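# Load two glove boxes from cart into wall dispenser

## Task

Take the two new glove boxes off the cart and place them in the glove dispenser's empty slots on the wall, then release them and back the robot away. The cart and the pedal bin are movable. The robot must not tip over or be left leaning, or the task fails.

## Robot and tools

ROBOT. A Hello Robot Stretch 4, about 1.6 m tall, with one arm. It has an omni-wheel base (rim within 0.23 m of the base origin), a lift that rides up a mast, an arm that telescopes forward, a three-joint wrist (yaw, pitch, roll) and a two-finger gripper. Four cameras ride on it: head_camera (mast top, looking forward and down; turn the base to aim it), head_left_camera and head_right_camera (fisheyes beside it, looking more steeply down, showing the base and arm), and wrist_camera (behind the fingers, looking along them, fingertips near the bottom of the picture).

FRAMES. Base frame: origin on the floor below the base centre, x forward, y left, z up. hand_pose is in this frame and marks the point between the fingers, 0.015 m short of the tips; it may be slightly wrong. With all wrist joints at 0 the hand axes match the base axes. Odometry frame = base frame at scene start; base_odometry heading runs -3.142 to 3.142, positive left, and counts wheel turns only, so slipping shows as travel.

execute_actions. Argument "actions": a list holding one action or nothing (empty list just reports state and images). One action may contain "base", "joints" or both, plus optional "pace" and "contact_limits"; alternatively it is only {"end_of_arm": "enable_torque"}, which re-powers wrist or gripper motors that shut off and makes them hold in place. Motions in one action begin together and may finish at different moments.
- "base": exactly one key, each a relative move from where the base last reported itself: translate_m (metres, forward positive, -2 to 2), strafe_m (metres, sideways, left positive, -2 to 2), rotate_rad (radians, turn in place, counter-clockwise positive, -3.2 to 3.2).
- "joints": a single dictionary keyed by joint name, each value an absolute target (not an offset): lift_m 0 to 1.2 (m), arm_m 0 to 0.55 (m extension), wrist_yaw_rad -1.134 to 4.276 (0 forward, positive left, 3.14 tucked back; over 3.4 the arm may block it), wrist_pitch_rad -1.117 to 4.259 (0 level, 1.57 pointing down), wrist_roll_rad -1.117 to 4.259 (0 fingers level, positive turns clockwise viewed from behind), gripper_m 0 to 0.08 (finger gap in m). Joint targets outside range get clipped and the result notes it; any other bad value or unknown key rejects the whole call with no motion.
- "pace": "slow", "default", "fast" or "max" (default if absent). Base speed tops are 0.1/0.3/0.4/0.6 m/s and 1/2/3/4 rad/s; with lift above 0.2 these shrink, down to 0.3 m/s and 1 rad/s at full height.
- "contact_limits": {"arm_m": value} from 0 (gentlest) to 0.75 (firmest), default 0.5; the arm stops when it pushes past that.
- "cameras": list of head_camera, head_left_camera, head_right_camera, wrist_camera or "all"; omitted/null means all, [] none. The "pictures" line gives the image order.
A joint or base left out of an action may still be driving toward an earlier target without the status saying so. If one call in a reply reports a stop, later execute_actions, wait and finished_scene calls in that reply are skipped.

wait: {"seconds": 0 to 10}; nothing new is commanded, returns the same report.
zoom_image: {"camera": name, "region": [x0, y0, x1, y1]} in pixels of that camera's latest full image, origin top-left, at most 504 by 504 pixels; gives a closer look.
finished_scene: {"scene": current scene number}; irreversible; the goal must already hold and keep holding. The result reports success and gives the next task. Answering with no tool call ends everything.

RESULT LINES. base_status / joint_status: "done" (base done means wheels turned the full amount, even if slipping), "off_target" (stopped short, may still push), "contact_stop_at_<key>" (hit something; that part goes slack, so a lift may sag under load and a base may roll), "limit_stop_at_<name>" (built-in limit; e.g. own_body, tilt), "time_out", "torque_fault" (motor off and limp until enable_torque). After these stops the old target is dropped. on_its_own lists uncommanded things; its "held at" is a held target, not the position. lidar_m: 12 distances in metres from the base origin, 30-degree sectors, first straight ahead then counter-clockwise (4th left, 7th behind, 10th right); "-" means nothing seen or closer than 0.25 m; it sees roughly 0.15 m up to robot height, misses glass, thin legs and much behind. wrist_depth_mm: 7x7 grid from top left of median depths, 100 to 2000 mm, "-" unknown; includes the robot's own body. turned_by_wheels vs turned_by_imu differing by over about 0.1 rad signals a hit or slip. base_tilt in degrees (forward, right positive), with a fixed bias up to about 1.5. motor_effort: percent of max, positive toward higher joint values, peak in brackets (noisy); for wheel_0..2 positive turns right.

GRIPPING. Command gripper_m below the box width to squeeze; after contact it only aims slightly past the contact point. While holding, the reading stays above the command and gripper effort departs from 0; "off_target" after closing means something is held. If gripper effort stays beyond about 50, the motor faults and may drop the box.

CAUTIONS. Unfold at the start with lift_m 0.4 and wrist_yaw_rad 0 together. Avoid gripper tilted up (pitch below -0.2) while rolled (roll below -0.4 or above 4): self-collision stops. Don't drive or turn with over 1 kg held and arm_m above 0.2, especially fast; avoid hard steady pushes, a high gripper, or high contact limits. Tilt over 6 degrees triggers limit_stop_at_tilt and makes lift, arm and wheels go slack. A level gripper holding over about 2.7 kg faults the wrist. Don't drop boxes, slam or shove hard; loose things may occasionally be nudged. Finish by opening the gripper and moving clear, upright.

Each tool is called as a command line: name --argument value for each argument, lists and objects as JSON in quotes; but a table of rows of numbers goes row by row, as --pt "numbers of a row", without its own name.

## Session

execute_actions --actions '[]'

Scene clock: 0.00 s.
base_odometry: x=+0.000 y=+0.000 heading=+0.000 (m, m, rad; odometry frame)
turned_by_wheels: +0.000 (rad since the last result)
turned_by_imu: +0.000 (rad since the last result)
base_tilt: forward=+0.1 right=+0.0 (deg)
lidar_m: 2.30 2.06 1.04 1.04 1.17 1.97 1.90 2.13 2.08 2.06 1.86 2.41
base_status: not commanded
joint_positions: lift_m=+0.279 arm_m=-0.001 wrist_yaw_rad=+3.091 wrist_pitch_rad=+0.002 wrist_roll_rad=+0.018 gripper_m=+0.040
joint_status: not commanded
motor_effort: lift_m=+21 arm_m=-1 wrist_yaw_rad=+0 wrist_pitch_rad=-9 wrist_roll_rad=-1 gripper_m=+0 wheel_0=+0 wheel_1=-1 wheel_2=+0 (%)
hand_pose: x=-0.0380 y=+0.0980 z=+0.4565 quat_wxyz=(+0.025, -0.001, +0.009, +1.000) (m; base frame)
wrist_depth_mm: - 148 - - - - - / - 147 - - - - - / - 123 172 - - - - / 107 139 211 - - - - / 144 - - - - - - / 1808 - 1983 - - 1921 - / 1160 1366 112 1281 138 1464 1308
pictures: head_camera, head_left_camera, head_right_camera, wrist_camera
Images, in order (width x height): head_camera 420x560, head_left_camera 420x672, head_right_camera 420x672, wrist_camera 616x392.

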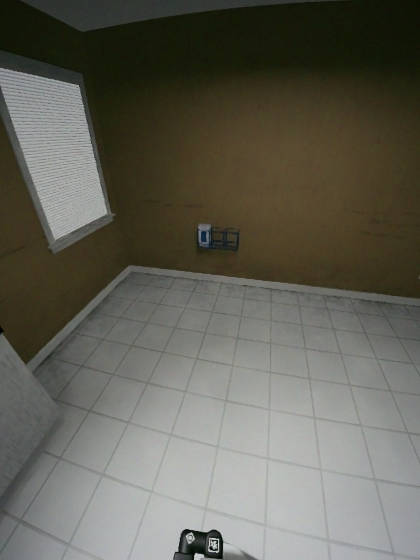

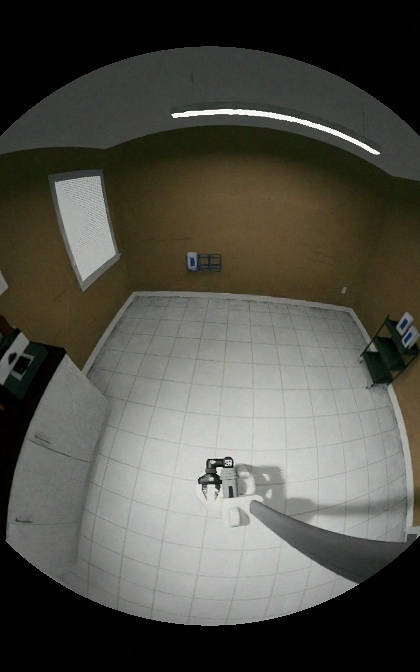

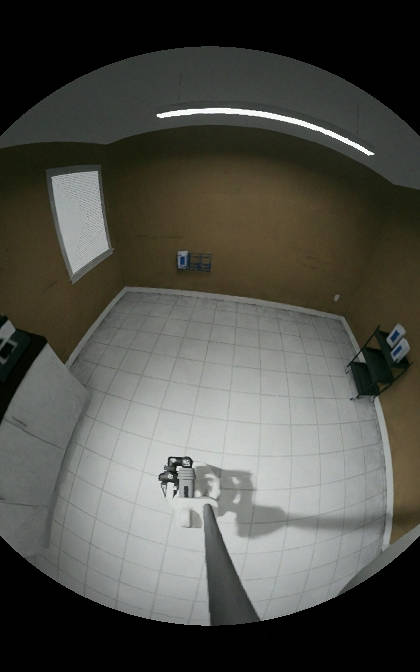

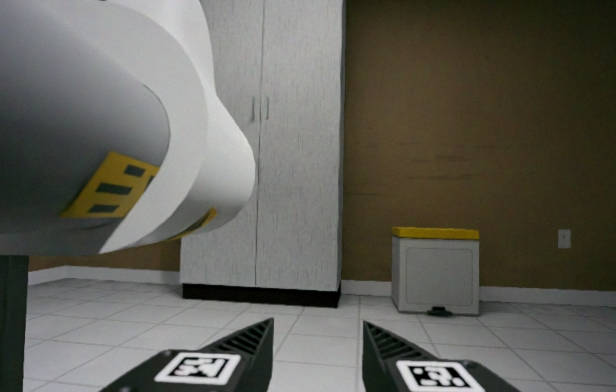

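execute_actions --actions '[{"base":{"rotate_rad":-0.95},"joints":{"lift_m":0.8,"wrist_yaw_rad":0,"gripper_m":0.08},"pace":"fast"}]' --cameras '[]'

execute_actions --actions '[{"base":{"translate_m":1.2},"joints":{"lift_m":1.15,"wrist_pitch_rad":1.57,"wrist_roll_rad":1.57},"pace":"fast"}]' --cameras '[]'

execute_actions --actions '[{"base":{"rotate_rad":-0.83},"joints":{"arm_m":0.2},"pace":"fast"}]'

Scene clock: 11.77 s.
base_odometry: x=+0.000 y=+0.000 heading=-0.950 (m, m, rad; odometry frame)
turned_by_wheels: -0.950 (rad since the last result)
turned_by_imu: -0.931 (rad since the last result)
base_tilt: forward=+0.0 right=+0.1 (deg)
lidar_m: 1.93 2.37 2.31 1.94 1.04 1.05 1.22 1.94 1.91 2.37 2.05 1.85
base_status: done
joint_positions: lift_m=+0.800 arm_m=-0.001 wrist_yaw_rad=+0.001 wrist_pitch_rad=+0.002 wrist_roll_rad=+0.018 gripper_m=+0.080
joint_status: all done
motor_effort: lift_m=+23(25) arm_m=-1(1) wrist_yaw_rad=-1(6) wrist_pitch_rad=-9(9) wrist_roll_rad=-1(3) gripper_m=+3(0) wheel_0=+0(10) wheel_1=+1(12) wheel_2=-1(7) (%)
hand_pose: x=+0.3827 y=-0.0873 z=+0.9777 quat_wxyz=(+1.000, +0.009, +0.001, +0.000) (m; base frame)
wrist_depth_mm: 1921 - - - - 1921 1618 / 1921 - - - - 1863 1618 / 1921 - - - - 1921 1661 / 1983 - - - - 1808 1576 / 1921 - - - - 1808 1618 / 1921 - - - - 1808 1576 / 1921 109 151 - 1808 128 1499
pictures: none
No camera images: the call's "cameras" was empty. Leave "cameras" out to get every camera's image.

Scene clock: 16.20 s.
base_odometry: x=+0.698 y=-0.976 heading=-0.950 (m, m, rad; odometry frame)
turned_by_wheels: +0.000 (rad since the last result)
turned_by_imu: -0.001 (rad since the last result)
base_tilt: forward=+0.1 right=+0.1 (deg)
lidar_m: 1.43 1.51 1.52 1.80 2.53 1.92 2.25 2.74 2.40 1.42 1.19 0.78
base_status: done
joint_positions: lift_m=+1.150 arm_m=-0.001 wrist_yaw_rad=+0.000 wrist_pitch_rad=+1.570 wrist_roll_rad=+1.570 gripper_m=+0.080
joint_status: all done
motor_effort: lift_m=+22(25) arm_m=-1(1) wrist_yaw_rad=+0(1) wrist_pitch_rad=+0(6) wrist_roll_rad=-1(3) gripper_m=+3(1) wheel_0=+1(7) wheel_1=+3(13) wheel_2=-1(9) (%)
hand_pose: x=+0.1702 y=-0.0874 z=+1.1154 quat_wxyz=(+0.501, +0.500, +0.500, -0.499) (m; base frame)
wrist_depth_mm: 946 931 1336 1336 1308 1308 1308 / 917 1205 1336 1336 1308 1308 1281 / 1098 1336 1336 1308 1336 1281 1308 / 1336 1308 1308 1281 1308 1281 1255 / 1308 1308 1308 1078 1042 647 382 / 1308 1308 1308 1281 1042 1281 1255 / 1281 109 150 1255 1255 128 1255
pictures: none
No camera images: the call's "cameras" was empty. Leave "cameras" out to get every camera's image.

Scene clock: 18.17 s.
base_odometry: x=+0.698 y=-0.976 heading=-1.779 (m, m, rad; odometry frame)
turned_by_wheels: -0.830 (rad since the last result)
turned_by_imu: -0.813 (rad since the last result)
base_tilt: forward=+0.0 right=+0.0 (deg)
lidar_m: 0.78 0.84 1.61 1.53 1.58 1.99 1.95 1.94 2.60 2.74 1.76 1.31
base_status: done
joint_positions: lift_m=+1.150 arm_m=+0.199 wrist_yaw_rad=+0.000 wrist_pitch_rad=+1.570 wrist_roll_rad=+1.570 gripper_m=+0.080
joint_status: all done
motor_effort: lift_m=+22(22) arm_m=+6(7) wrist_yaw_rad=-2(2) wrist_pitch_rad=+0(0) wrist_roll_rad=-1(0) gripper_m=+2(1) wheel_0=+2(7) wheel_1=+3(10) wheel_2=+1(9) (%)
hand_pose: x=+0.3700 y=-0.0874 z=+1.1154 quat_wxyz=(+0.501, +0.500, +0.500, -0.499) (m; base frame)
wrist_depth_mm: 1160 1336 1336 1336 1336 1308 1308 / 1160 1336 1308 1308 1308 1336 1255 / 1182 1366 1308 1308 1281 1281 1281 / 1182 1336 1308 1336 1281 1308 1281 / 1138 1281 1308 1281 1060 1060 1229 / 891 1160 1281 1281 1060 1042 1229 / 597 109 150 1281 1229 128 1255
pictures: head_camera, head_left_camera, head_right_camera, wrist_camera
Images, in order (width x height): head_camera 420x560, head_left_camera 420x672, head_right_camera 420x672, wrist_camera 616x392.

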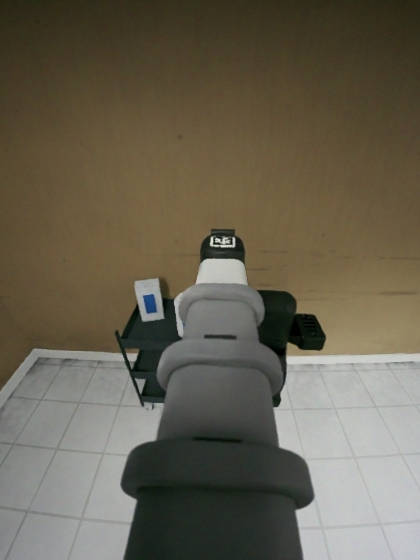

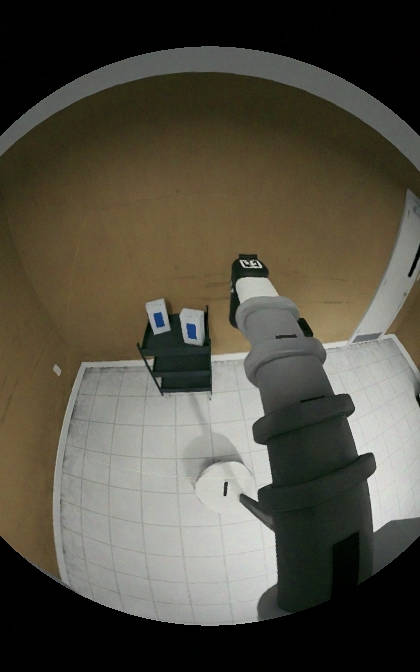

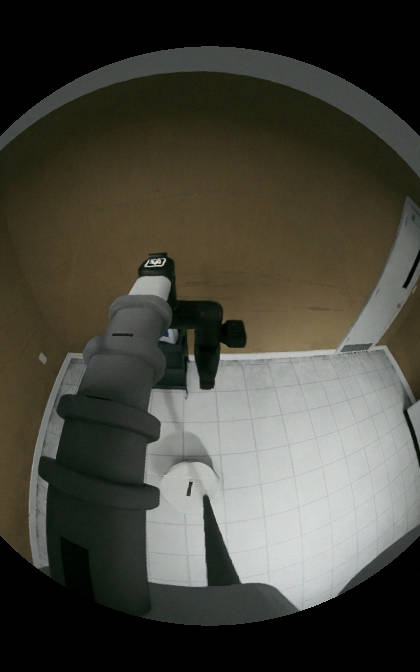

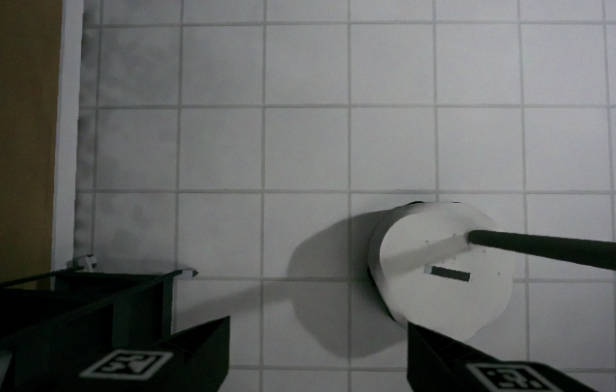

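Aligned. Right box is at about y=+0.15.

execute_actions --actions '[{"base":{"strafe_m":0.23},"joints":{"arm_m":0.44},"pace":"fast"}]' --cameras '[]'

execute_actions --actions '[{"base":{"translate_m":0.3},"pace":"fast"}]' --cameras '["wrist_camera","head_right_camera"]'

Scene clock: 27.33 s.
base_odometry: x=+0.923 y=-1.023 heading=-1.779 (m, m, rad; odometry frame)
turned_by_wheels: +0.000 (rad since the last result)
turned_by_imu: +0.000 (rad since the last result)
base_tilt: forward=+0.0 right=+0.1 (deg)
lidar_m: 0.79 0.82 1.35 1.29 1.33 1.70 2.52 2.00 2.60 2.98 1.80 1.29
base_status: done
joint_positions: lift_m=+1.150 arm_m=+0.439 wrist_yaw_rad=+0.000 wrist_pitch_rad=+1.570 wrist_roll_rad=+1.570 gripper_m=+0.080
joint_status: all done
motor_effort: lift_m=+22(22) arm_m=+6(7) wrist_yaw_rad=-2(4) wrist_pitch_rad=+0(0) wrist_roll_rad=+1(0) gripper_m=+1(3) wheel_0=-1(10) wheel_1=+3(10) wheel_2=+0(3) (%)
hand_pose: x=+0.6100 y=-0.0874 z=+1.1154 quat_wxyz=(+0.501, +0.500, +0.500, -0.499) (m; base frame)
wrist_depth_mm: 842 1281 1336 1336 1308 1308 1308 / 842 1229 1308 1308 1308 1308 1281 / 854 1229 1308 1308 1336 1281 1308 / 627 627 1281 1308 1281 1255 1255 / 375 559 891 1281 1281 1060 1042 / 392 609 878 1255 1281 1060 1060 / 615 109 150 1255 1255 128 1205
pictures: none
No camera images: the call's "cameras" was empty. Leave "cameras" out to get every camera's image.

Scene clock: 29.77 s.
base_odometry: x=+0.861 y=-1.317 heading=-1.779 (m, m, rad; odometry frame)
turned_by_wheels: +0.000 (rad since the last result)
turned_by_imu: +0.000 (rad since the last result)
base_tilt: forward=+0.0 right=+0.1 (deg)
lidar_m: 0.48 0.53 1.27 1.31 1.37 1.83 2.47 2.29 3.05 2.97 1.36 0.52
base_status: done
joint_positions: lift_m=+1.150 arm_m=+0.439 wrist_yaw_rad=+0.000 wrist_pitch_rad=+1.570 wrist_roll_rad=+1.570 gripper_m=+0.080
joint_status: not commanded
motor_effort: lift_m=+22(22) arm_m=+7(6) wrist_yaw_rad=-2(1) wrist_pitch_rad=+0(0) wrist_roll_rad=-1(1) gripper_m=+3(1) wheel_0=+2(5) wheel_1=+3(9) wheel_2=-1(8) (%)
hand_pose: x=+0.6101 y=-0.0874 z=+1.1154 quat_wxyz=(+0.501, +0.500, +0.500, -0.499) (m; base frame)
wrist_depth_mm: 439 647 1255 1336 1308 1308 1281 / 442 647 1205 1308 1308 1336 1281 / 436 654 1205 1308 1308 1308 1308 / 439 609 609 1308 1281 1308 1281 / 445 615 603 368 1308 1025 1025 / 436 580 603 366 1255 1042 1042 / 436 109 150 597 591 128 1229
pictures: head_right_camera, wrist_camera
Images, in order (width x height): head_right_camera 420x672, wrist_camera 616x392.

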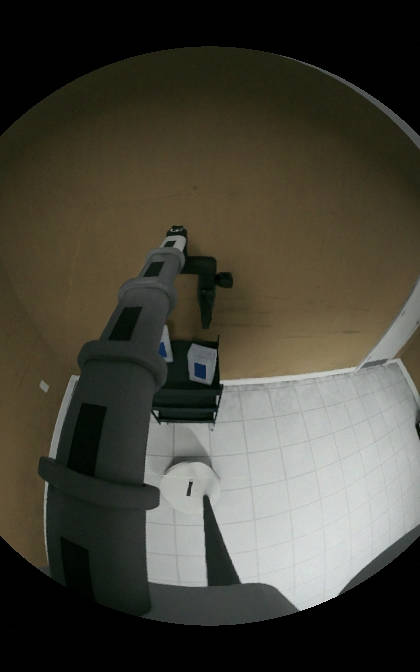

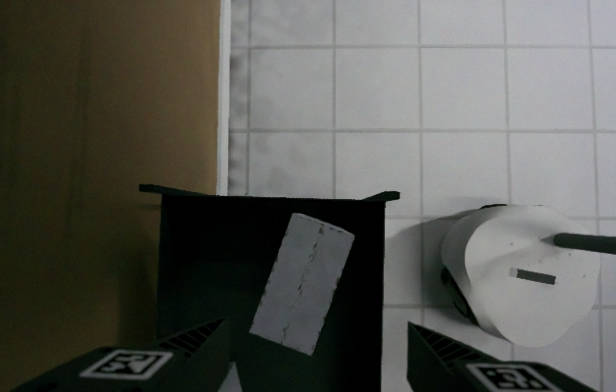

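execute_actions --actions '[{"base":{"strafe_m":0.028},"joints":{"wrist_roll_rad":1.93,"lift_m":0.975,"arm_m":0.45}}]' --cameras '["wrist_camera"]'

Scene clock: 40.57 s.
base_odometry: x=+0.889 y=-1.323 heading=-1.778 (m, m, rad; odometry frame)
turned_by_wheels: +0.000 (rad since the last result)
turned_by_imu: +0.000 (rad since the last result)
base_tilt: forward=-0.1 right=+0.0 (deg)
lidar_m: 0.49 0.51 1.28 1.26 1.29 1.80 2.59 2.28 3.04 3.00 1.40 0.52
base_status: done
joint_positions: lift_m=+0.975 arm_m=+0.449 wrist_yaw_rad=+0.000 wrist_pitch_rad=+1.570 wrist_roll_rad=+1.930 gripper_m=+0.080
joint_status: all done
motor_effort: lift_m=+18(21) arm_m=+7(6) wrist_yaw_rad=-2(1) wrist_pitch_rad=+0(0) wrist_roll_rad=-1(1) gripper_m=+1(3) wheel_0=+2(8) wheel_1=+1(11) wheel_2=+0(1) (%)
hand_pose: x=+0.6200 y=-0.0874 z=+0.9407 quat_wxyz=(+0.403, +0.581, +0.403, -0.581) (m; base frame)
wrist_depth_mm: 654 1078 1160 1138 1118 1098 1138 / 574 991 1138 1138 1138 1138 1138 / 535 854 1138 1160 1138 1118 878 / 492 715 436 191 433 917 878 / 424 436 427 190 427 1078 878 / 427 427 427 189 421 1078 1078 / 402 109 151 187 187 128 1042
pictures: wrist_camera
Images, in order (width x height): wrist_camera 616x392.

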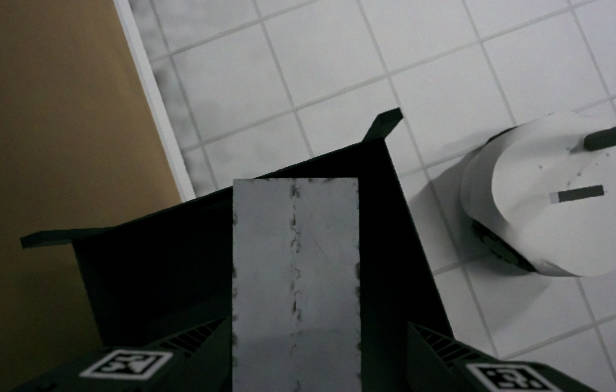

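execute_actions --actions '[{"base":{"strafe_m":-0.006},"joints":{"arm_m":0.461},"pace":"slow"}]' --cameras '["wrist_camera"]'

execute_actions --actions '[{"joints":{"lift_m":0.912},"pace":"slow"}]' --cameras '[]'

execute_actions --actions '[{"joints":{"gripper_m":0.05}}]' --cameras '[]'

execute_actions --actions '[{"joints":{"lift_m":1.06}}]' --cameras '["wrist_camera"]'

execute_actions --actions '[{"base":{"translate_m":-1.0},"joints":{"arm_m":0.15}}]' --cameras '[]'

execute_actions --actions '[{"base":{"rotate_rad":1.6},"joints":{"wrist_roll_rad":1.57,"wrist_pitch_rad":1.45},"pace":"slow"}]' --cameras '[]'

execute_actions --actions '[{"base":{"translate_m":0.58},"joints":{"arm_m":0.35}}]'

Scene clock: 54.07 s.
base_odometry: x=+0.883 y=-1.321 heading=-1.779 (m, m, rad; odometry frame)
turned_by_wheels: +0.000 (rad since the last result)
turned_by_imu: +0.000 (rad since the last result)
base_tilt: forward=+0.1 right=+0.0 (deg)
lidar_m: 0.48 0.52 1.29 1.28 1.35 1.83 2.58 2.31 3.03 3.00 1.37 0.52
base_status: done
joint_positions: lift_m=+0.975 arm_m=+0.460 wrist_yaw_rad=+0.000 wrist_pitch_rad=+1.570 wrist_roll_rad=+1.930 gripper_m=+0.080
joint_status: all done
motor_effort: lift_m=+18(18) arm_m=+7(6) wrist_yaw_rad=-1(0) wrist_pitch_rad=+0(0) wrist_roll_rad=-1(1) gripper_m=+2(3) wheel_0=+3(6) wheel_1=-5(6) wheel_2=+0(2) (%)
hand_pose: x=+0.6309 y=-0.0874 z=+0.9407 quat_wxyz=(+0.403, +0.581, +0.403, -0.581) (m; base frame)
wrist_depth_mm: 647 1078 1138 1160 1138 1118 1118 / 574 946 1118 1118 1118 1098 1078 / 517 831 1138 1098 1118 1118 878 / 484 715 991 191 427 946 866 / 433 436 433 189 410 1098 866 / 413 430 427 189 402 1098 1078 / 389 109 151 187 186 128 1060
pictures: wrist_camera
Images, in order (width x height): wrist_camera 616x392.

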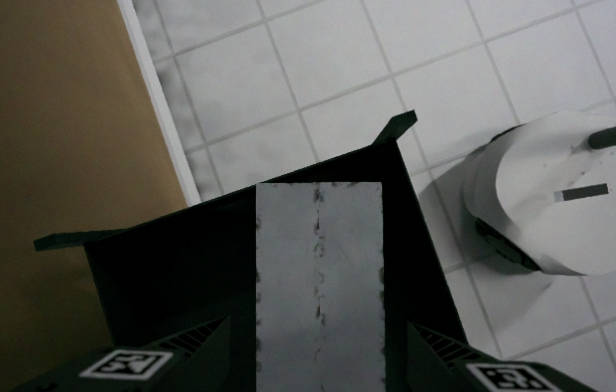

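Scene clock: 55.47 s.
base_odometry: x=+0.883 y=-1.321 heading=-1.779 (m, m, rad; odometry frame)
turned_by_wheels: +0.000 (rad since the last result)
turned_by_imu: +0.000 (rad since the last result)
base_tilt: forward=+0.0 right=+0.0 (deg)
lidar_m: 0.50 0.50 1.25 1.28 1.31 1.79 2.59 2.28 3.05 2.99 1.37 0.53
base_status: not commanded
joint_positions: lift_m=+0.912 arm_m=+0.460 wrist_yaw_rad=+0.000 wrist_pitch_rad=+1.570 wrist_roll_rad=+1.930 gripper_m=+0.080
joint_status: all done
motor_effort: lift_m=+18(19) arm_m=+7(6) wrist_yaw_rad=-1(0) wrist_pitch_rad=+0(0) wrist_roll_rad=-1(0) gripper_m=+1(1) wheel_0=+3(3) wheel_1=-5(5) wheel_2=+0(0) (%)
hand_pose: x=+0.6310 y=-0.0874 z=+0.8778 quat_wxyz=(+0.403, +0.581, +0.403, -0.581) (m; base frame)
wrist_depth_mm: 640 1098 1060 1078 1060 1078 1042 / 564 946 1060 1078 1078 1042 1042 / 517 820 1060 1060 368 1042 831 / 480 661 334 128 127 960 809 / 336 368 366 127 127 1025 809 / 373 368 150 126 126 1025 991 / 368 109 126 125 125 128 1008
pictures: none
No camera images: the call's "cameras" was empty. Leave "cameras" out to get every camera's image.

Scene clock: 56.47 s.
base_odometry: x=+0.883 y=-1.321 heading=-1.779 (m, m, rad; odometry frame)
turned_by_wheels: +0.000 (rad since the last result)
turned_by_imu: +0.000 (rad since the last result)
base_tilt: forward=+0.0 right=+0.1 (deg)
lidar_m: 0.49 0.52 1.28 1.27 1.32 1.77 2.83 2.29 3.06 3.01 1.34 0.51
base_status: not commanded
joint_positions: lift_m=+0.912 arm_m=+0.460 wrist_yaw_rad=+0.000 wrist_pitch_rad=+1.570 wrist_roll_rad=+1.930 gripper_m=+0.060
joint_status: gripper_m off_target (ended at +0.060, target +0.050)
on_its_own: gripper_m is held at +0.056, not at your +0.050, by its contact guard: the fingers met something
motor_effort: lift_m=+18(18) arm_m=+6(7) wrist_yaw_rad=+0(0) wrist_pitch_rad=-1(1) wrist_roll_rad=+1(0) gripper_m=-29(34) wheel_0=+2(2) wheel_1=-5(5) wheel_2=+0(0) (%)
hand_pose: x=+0.6309 y=-0.0874 z=+0.8778 quat_wxyz=(+0.403, +0.581, +0.403, -0.581) (m; base frame)
wrist_depth_mm: 640 1078 1060 1078 1078 1078 1060 / 569 946 1078 1060 1060 1042 1042 / 521 809 1060 1042 368 1060 831 / 484 661 332 129 128 976 809 / 336 368 368 127 126 991 809 / 375 368 366 126 125 1025 991 / 373 325 126 125 124 332 1008
pictures: none
No camera images: the call's "cameras" was empty. Leave "cameras" out to get every camera's image.

Scene clock: 58.17 s.
base_odometry: x=+0.883 y=-1.321 heading=-1.779 (m, m, rad; odometry frame)
turned_by_wheels: +0.000 (rad since the last result)
turned_by_imu: +0.000 (rad since the last result)
base_tilt: forward=+0.0 right=+0.1 (deg)
lidar_m: 0.49 0.52 1.27 1.27 1.34 1.80 2.55 2.30 3.02 3.01 1.34 0.53
base_status: not commanded
joint_positions: lift_m=+1.060 arm_m=+0.460 wrist_yaw_rad=+0.000 wrist_pitch_rad=+1.570 wrist_roll_rad=+1.930 gripper_m=+0.060
joint_status: all done
on_its_own: gripper_m is held at +0.056, not at your +0.050, by its contact guard: the fingers met something
motor_effort: lift_m=+25(26) arm_m=+6(7) wrist_yaw_rad=+1(0) wrist_pitch_rad=+0(1) wrist_roll_rad=+0(1) gripper_m=-29(31) wheel_0=+2(2) wheel_1=-5(5) wheel_2=+0(0) (%)
hand_pose: x=+0.6309 y=-0.0874 z=+1.0252 quat_wxyz=(+0.403, +0.581, +0.403, -0.581) (m; base frame)
wrist_depth_mm: 647 1118 1255 1229 1205 1205 1205 / 580 960 1255 1229 1255 1205 1182 / 525 820 1205 1182 1182 1205 960 / 484 723 517 130 129 976 946 / 445 517 517 128 127 1182 960 / 415 521 512 127 126 1160 1160 / 392 445 126 126 125 1160 1160
pictures: wrist_camera
Images, in order (width x height): wrist_camera 616x392.

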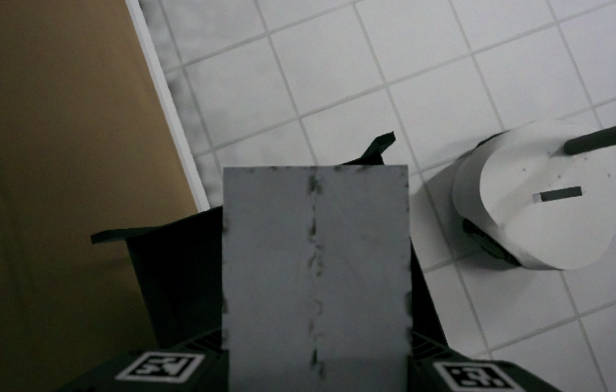

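Scene clock: 62.97 s.
base_odometry: x=+1.090 y=-0.343 heading=-1.779 (m, m, rad; odometry frame)
turned_by_wheels: +0.000 (rad since the last result)
turned_by_imu: -0.001 (rad since the last result)
base_tilt: forward=+0.0 right=+0.0 (deg)
lidar_m: 0.26 1.87 1.32 1.24 1.23 1.78 1.82 1.36 1.65 3.01 2.82 0.27
base_status: done
joint_positions: lift_m=+1.060 arm_m=+0.151 wrist_yaw_rad=+0.000 wrist_pitch_rad=+1.570 wrist_roll_rad=+1.930 gripper_m=+0.060
joint_status: all done
on_its_own: gripper_m is held at +0.056, not at your +0.050, by its contact guard: the fingers met something
motor_effort: lift_m=+25(25) arm_m=-6(8) wrist_yaw_rad=+1(3) wrist_pitch_rad=-1(3) wrist_roll_rad=-1(0) gripper_m=-30(31) wheel_0=-1(7) wheel_1=-4(10) wheel_2=+0(10) (%)
hand_pose: x=+0.3222 y=-0.0874 z=+1.0252 quat_wxyz=(+0.403, +0.581, +0.403, -0.581) (m; base frame)
wrist_depth_mm: 1281 1255 1229 1229 1255 1229 1205 / 1229 1229 1255 1182 1182 1205 1205 / 1229 1229 1229 1205 1205 1182 1205 / 1205 1205 1205 130 129 960 1160 / 1229 1182 1182 128 128 960 1160 / 1205 1229 1205 127 126 1182 1182 / 1229 1182 126 126 125 1160 1138
pictures: none
No camera images: the call's "cameras" was empty. Leave "cameras" out to get every camera's image.

Scene clock: 65.83 s.
base_odometry: x=+1.090 y=-0.343 heading=-0.180 (m, m, rad; odometry frame)
turned_by_wheels: +1.599 (rad since the last result)
turned_by_imu: +1.566 (rad since the last result)
base_tilt: forward=+0.0 right=+0.0 (deg)
lidar_m: 0.31 1.24 1.78 1.80 1.36 1.66 3.06 2.77 2.00 1.48 1.78 0.32
base_status: done
joint_positions: lift_m=+1.060 arm_m=+0.151 wrist_yaw_rad=+0.000 wrist_pitch_rad=+1.451 wrist_roll_rad=+1.570 gripper_m=+0.060
joint_status: all done
on_its_own: gripper_m is held at +0.056, not at your +0.050, by its contact guard: the fingers met something
motor_effort: lift_m=+25(25) arm_m=-6(6) wrist_yaw_rad=-1(2) wrist_pitch_rad=-4(9) wrist_roll_rad=-3(5) gripper_m=-29(30) wheel_0=-3(8) wheel_1=-4(8) wheel_2=-2(6) (%)
hand_pose: x=+0.3474 y=-0.0874 z=+1.0267 quat_wxyz=(+0.529, +0.529, +0.469, -0.469) (m; base frame)
wrist_depth_mm: 1118 1336 1281 1255 1205 1138 1098 / 1078 1366 1281 1229 1205 1138 1098 / 1118 1336 1255 1182 1182 1138 1138 / 1098 1281 1255 130 129 1098 1098 / 1118 1336 1255 128 128 931 891 / 1118 1281 1205 127 126 904 904 / 1160 1281 126 125 125 904 1060
pictures: none
No camera images: the call's "cameras" was empty. Leave "cameras" out to get every camera's image.

Scene clock: 69.27 s.
base_odometry: x=+1.660 y=-0.447 heading=-0.179 (m, m, rad; odometry frame)
turned_by_wheels: +0.000 (rad since the last result)
turned_by_imu: +0.000 (rad since the last result)
base_tilt: forward=+0.0 right=+0.1 (deg)
lidar_m: 0.51 0.69 0.82 1.78 1.69 1.74 4.20 2.74 1.55 1.54 1.00 0.53
base_status: done
joint_positions: lift_m=+1.060 arm_m=+0.349 wrist_yaw_rad=+0.000 wrist_pitch_rad=+1.451 wrist_roll_rad=+1.570 gripper_m=+0.060
joint_status: all done
on_its_own: gripper_m is held at +0.056, not at your +0.050, by its contact guard: the fingers met something
motor_effort: lift_m=+25(25) arm_m=+6(8) wrist_yaw_rad=+1(1) wrist_pitch_rad=-3(7) wrist_roll_rad=-3(2) gripper_m=-29(31) wheel_0=+2(5) wheel_1=+4(10) wheel_2=-1(11) (%)
hand_pose: x=+0.5452 y=-0.0874 z=+1.0267 quat_wxyz=(+0.529, +0.529, +0.469, -0.469) (m; base frame)
wrist_depth_mm: 191 264 430 1118 1205 1182 1118 / 191 266 436 1138 1182 1160 1118 / 191 266 433 1118 1160 1118 1098 / 192 270 343 130 129 1138 1098 / 193 270 347 128 128 991 891 / 193 271 349 127 126 1098 878 / 195 232 126 125 125 1078 891
pictures: head_camera, head_left_camera, head_right_camera, wrist_camera
Images, in order (width x height): head_camera 420x560, head_left_camera 420x672, head_right_camera 420x672, wrist_camera 616x392.

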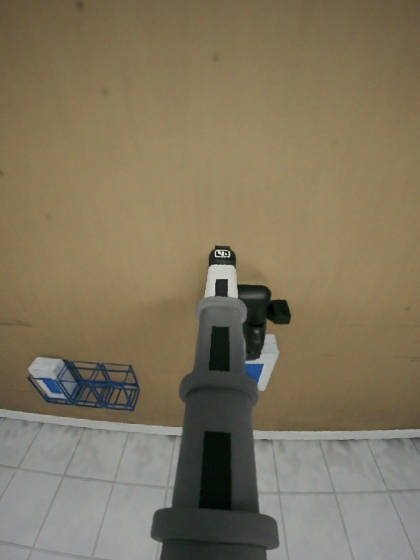

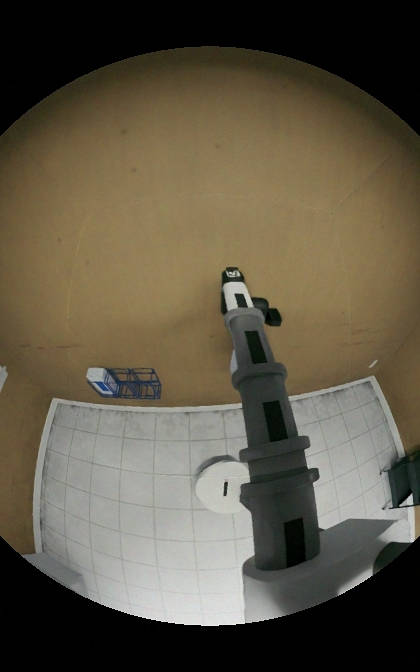

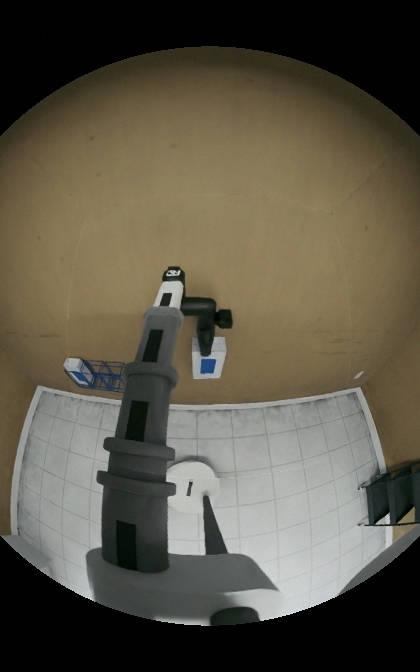

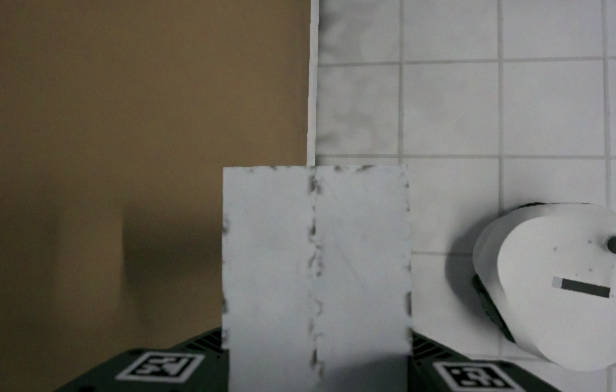

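execute_actions --actions '[{"base":{"rotate_rad":-0.02},"joints":{"arm_m":0.32}}]' --cameras '[]'

execute_actions --actions '[{"base":{"strafe_m":0.63}}]' --cameras '["wrist_camera","head_right_camera"]'

zoom_image --camera "head_right_camera" --region '[140,290,280,430]'

Scene clock: 80.93 s.
base_odometry: x=+1.660 y=-0.447 heading=-0.199 (m, m, rad; odometry frame)
turned_by_wheels: -0.020 (rad since the last result)
turned_by_imu: -0.019 (rad since the last result)
base_tilt: forward=+0.1 right=+0.1 (deg)
lidar_m: 0.48 0.72 0.81 1.79 1.77 1.73 3.66 2.81 1.57 1.53 0.98 0.47
base_status: done
joint_positions: lift_m=+1.060 arm_m=+0.321 wrist_yaw_rad=+0.000 wrist_pitch_rad=+1.451 wrist_roll_rad=+1.570 gripper_m=+0.060
joint_status: all done
on_its_own: gripper_m is held at +0.056, not at your +0.050, by its contact guard: the fingers met something
motor_effort: lift_m=+25(25) arm_m=-6(7) wrist_yaw_rad=-2(1) wrist_pitch_rad=-5(5) wrist_roll_rad=-2(1) gripper_m=-31(30) wheel_0=+2(5) wheel_1=+3(5) wheel_2=+0(6) (%)
hand_pose: x=+0.5174 y=-0.0874 z=+1.0267 quat_wxyz=(+0.529, +0.529, +0.469, -0.469) (m; base frame)
wrist_depth_mm: 229 320 521 1255 1182 1160 1138 / 229 319 521 1229 1182 1160 1138 / 230 324 525 1182 1182 1118 1118 / 229 320 410 129 128 1138 1078 / 229 317 410 128 127 931 891 / 229 319 410 126 126 960 891 / 229 271 126 125 124 917 878
pictures: none
No camera images: the call's "cameras" was empty. Leave "cameras" out to get every camera's image.

Scene clock: 84.37 s.
base_odometry: x=+1.785 y=+0.171 heading=-0.199 (m, m, rad; odometry frame)
turned_by_wheels: +0.000 (rad since the last result)
turned_by_imu: +0.001 (rad since the last result)
base_tilt: forward=-0.1 right=+0.0 (deg)
lidar_m: 0.47 0.58 0.91 1.16 1.21 1.35 2.19 3.74 2.20 2.17 0.96 0.49
base_status: done
joint_positions: lift_m=+1.060 arm_m=+0.321 wrist_yaw_rad=+0.000 wrist_pitch_rad=+1.451 wrist_roll_rad=+1.570 gripper_m=+0.060
joint_status: not commanded
on_its_own: gripper_m is held at +0.056, not at your +0.050, by its contact guard: the fingers met something
motor_effort: lift_m=+25(25) arm_m=-6(7) wrist_yaw_rad=-2(1) wrist_pitch_rad=-5(5) wrist_roll_rad=-2(2) gripper_m=-30(29) wheel_0=+0(10) wheel_1=+2(11) wheel_2=+0(2) (%)
hand_pose: x=+0.5174 y=-0.0874 z=+1.0267 quat_wxyz=(+0.529, +0.529, +0.469, -0.469) (m; base frame)
wrist_depth_mm: 208 290 469 1160 1205 1160 1138 / 208 289 473 1182 1160 1160 1118 / 208 291 477 1160 1160 1138 1118 / 208 293 373 130 129 1138 1078 / 208 291 373 128 128 946 891 / 208 289 375 127 126 960 878 / 208 248 126 125 124 917 891
pictures: head_right_camera, wrist_camera
Images, in order (width x height): head_right_camera 420x672, wrist_camera 616x392.

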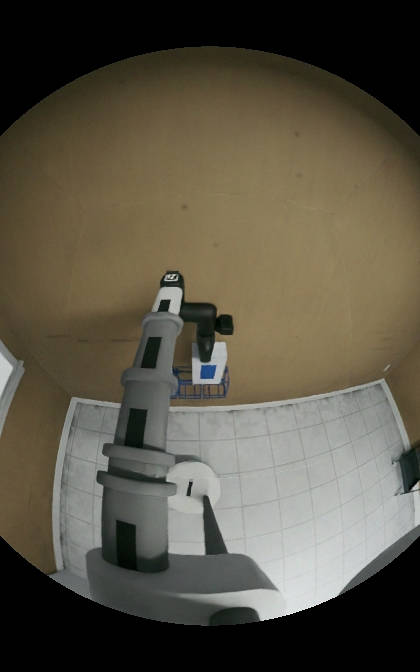

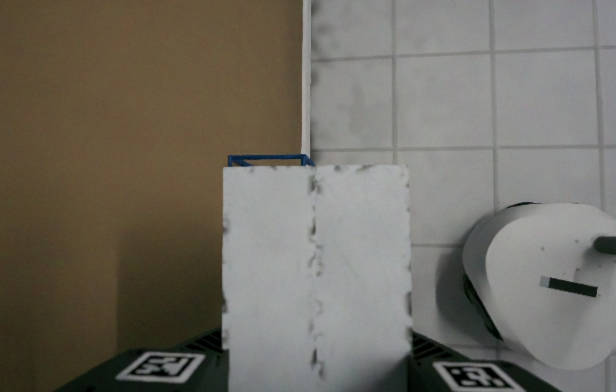

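Region (140, 290, 280, 430) of head_right_camera's 420x672 image, scaled by 3.600, with more detail than that image has.

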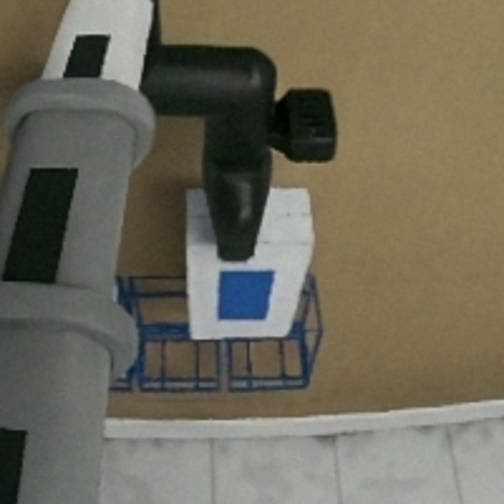

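execute_actions --actions '[{"base":{"strafe_m":0.106},"joints":{"arm_m":0.394,"lift_m":1.0},"pace":"slow","contact_limits":{"arm_m":0.25}}]' --cameras '["wrist_camera","head_right_camera"]'

zoom_image --camera "head_right_camera" --region '[160,320,260,420]'

Scene clock: 94.30 s.
base_odometry: x=+1.806 y=+0.275 heading=-0.199 (m, m, rad; odometry frame)
turned_by_wheels: +0.000 (rad since the last result)
turned_by_imu: +0.000 (rad since the last result)
base_tilt: forward=+0.0 right=+0.1 (deg)
lidar_m: 0.54 0.66 0.93 1.05 1.10 1.31 1.73 3.75 2.31 2.27 0.97 0.59
base_status: done
joint_positions: lift_m=+1.000 arm_m=+0.393 wrist_yaw_rad=+0.000 wrist_pitch_rad=+1.451 wrist_roll_rad=+1.570 gripper_m=+0.060
joint_status: all done
on_its_own: gripper_m is held at +0.056, not at your +0.050, by its contact guard: the fingers met something
motor_effort: lift_m=+20(23) arm_m=+7(6) wrist_yaw_rad=-1(2) wrist_pitch_rad=-4(5) wrist_roll_rad=-3(2) gripper_m=-29(30) wheel_0=-3(8) wheel_1=+3(10) wheel_2=+0(2) (%)
contact_limits: arm_m 0.25
hand_pose: x=+0.5891 y=-0.0874 z=+0.9671 quat_wxyz=(+0.529, +0.529, +0.469, -0.469) (m; base frame)
wrist_depth_mm: 120 167 274 732 1138 1098 1060 / 121 168 274 591 1118 1098 1042 / 121 169 274 732 1098 1098 1042 / 121 169 217 130 129 1078 1025 / 121 168 216 129 128 1060 854 / 121 168 216 127 126 1060 820 / 121 144 126 126 125 1042 854
pictures: head_right_camera, wrist_camera
Images, in order (width x height): head_right_camera 420x672, wrist_camera 616x392.

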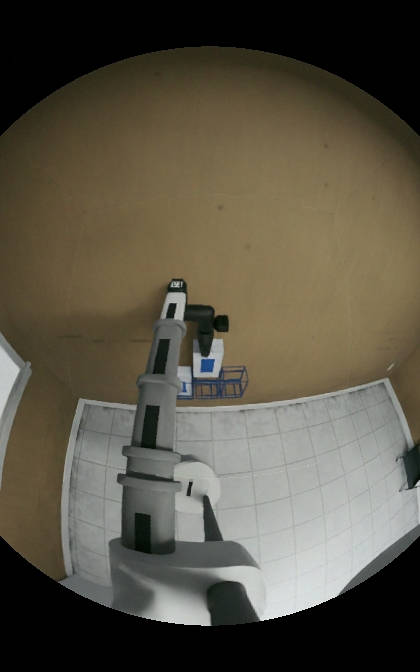

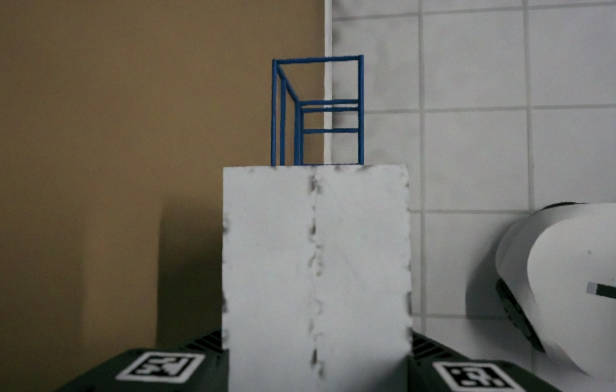

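Region (160, 320, 260, 420) of head_right_camera's 420x672 image, scaled by 5.040, with more detail than that image has.

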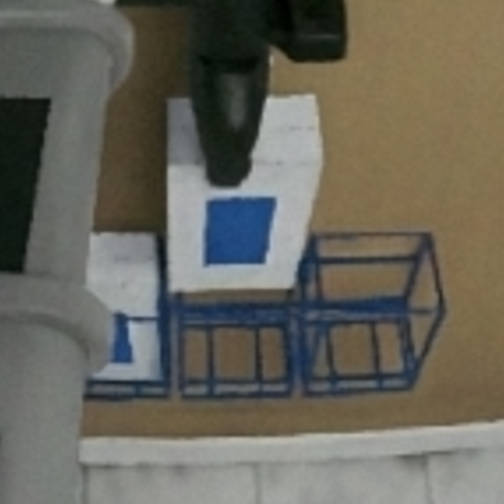

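execute_actions --actions '[{"base":{"strafe_m":-0.004},"joints":{"lift_m":0.965},"pace":"slow"}]' --cameras '[]'

execute_actions --actions '[{"joints":{"lift_m":0.91},"pace":"slow"}]' --cameras '["wrist_camera","head_right_camera"]'

zoom_image --camera "head_right_camera" --region '[160,320,260,420]'

Scene clock: 103.40 s.
base_odometry: x=+1.805 y=+0.271 heading=-0.199 (m, m, rad; odometry frame)
turned_by_wheels: +0.000 (rad since the last result)
turned_by_imu: +0.000 (rad since the last result)
base_tilt: forward=+0.1 right=+0.1 (deg)
lidar_m: 0.54 0.68 0.91 1.04 1.10 1.30 1.76 3.75 2.31 2.27 0.96 0.56
base_status: done
joint_positions: lift_m=+0.965 arm_m=+0.393 wrist_yaw_rad=+0.000 wrist_pitch_rad=+1.451 wrist_roll_rad=+1.570 gripper_m=+0.060
joint_status: all done
on_its_own: gripper_m is held at +0.056, not at your +0.050, by its contact guard: the fingers met something
motor_effort: lift_m=+20(19) arm_m=+7(6) wrist_yaw_rad=-2(0) wrist_pitch_rad=-5(4) wrist_roll_rad=-2(3) gripper_m=-30(29) wheel_0=+2(5) wheel_1=-6(9) wheel_2=+0(1) (%)
hand_pose: x=+0.5891 y=-0.0874 z=+0.9321 quat_wxyz=(+0.529, +0.529, +0.469, -0.469) (m; base frame)
wrist_depth_mm: 121 168 273 597 1118 1078 1025 / 121 168 273 591 1060 1060 1042 / 121 168 274 591 1060 1060 1008 / 121 169 216 130 130 1060 1025 / 121 168 216 129 128 1025 798 / 121 168 216 127 127 1008 788 / 121 144 126 125 125 1008 809
pictures: none
No camera images: the call's "cameras" was empty. Leave "cameras" out to get every camera's image.

Scene clock: 104.73 s.
base_odometry: x=+1.805 y=+0.271 heading=-0.199 (m, m, rad; odometry frame)
turned_by_wheels: +0.000 (rad since the last result)
turned_by_imu: +0.000 (rad since the last result)
base_tilt: forward=+0.0 right=+0.0 (deg)
lidar_m: 0.53 0.66 0.89 1.06 1.11 1.30 1.76 3.74 2.34 2.27 0.97 0.57
base_status: not commanded
joint_positions: lift_m=+0.910 arm_m=+0.393 wrist_yaw_rad=+0.000 wrist_pitch_rad=+1.451 wrist_roll_rad=+1.570 gripper_m=+0.060
joint_status: all done
on_its_own: gripper_m is held at +0.056, not at your +0.050, by its contact guard: the fingers met something
motor_effort: lift_m=+20(21) arm_m=+7(6) wrist_yaw_rad=+0(1) wrist_pitch_rad=-4(4) wrist_roll_rad=-1(3) gripper_m=-29(30) wheel_0=+1(2) wheel_1=-5(6) wheel_2=-1(0) (%)
hand_pose: x=+0.5892 y=-0.0874 z=+0.8771 quat_wxyz=(+0.529, +0.529, +0.469, -0.469) (m; base frame)
wrist_depth_mm: 121 168 274 741 1025 1025 976 / 121 168 274 544 1025 1008 976 / 121 169 274 539 1025 991 960 / 121 168 216 128 128 991 946 / 121 168 216 127 127 976 750 / 121 168 216 126 125 960 741 / 121 144 126 125 124 960 778
pictures: head_right_camera, wrist_camera
Images, in order (width x height): head_right_camera 420x672, wrist_camera 616x392.

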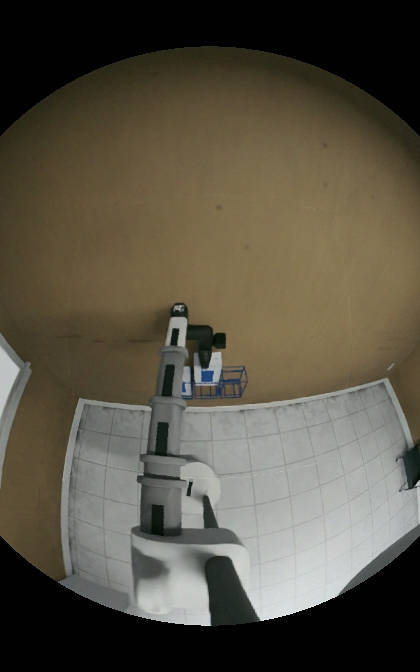

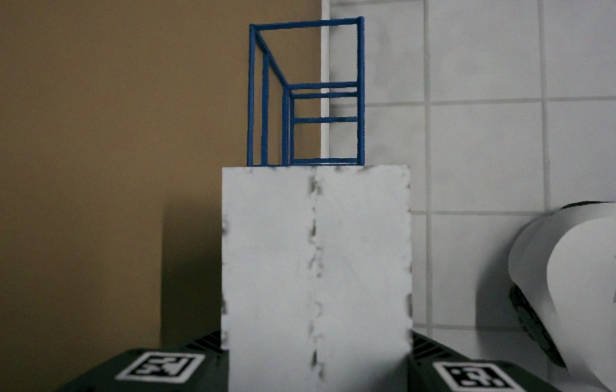

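Region (160, 320, 260, 420) of head_right_camera's 420x672 image, scaled by 5.040, with more detail than that image has.

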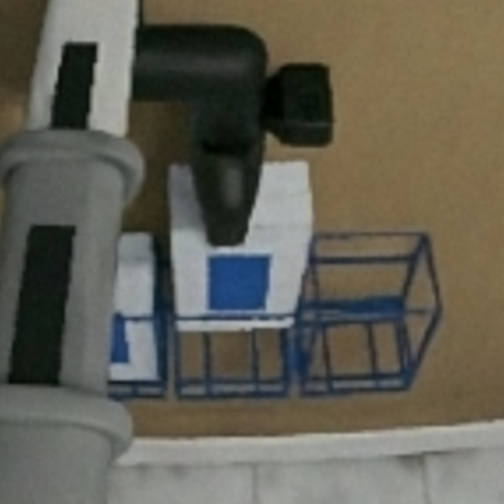

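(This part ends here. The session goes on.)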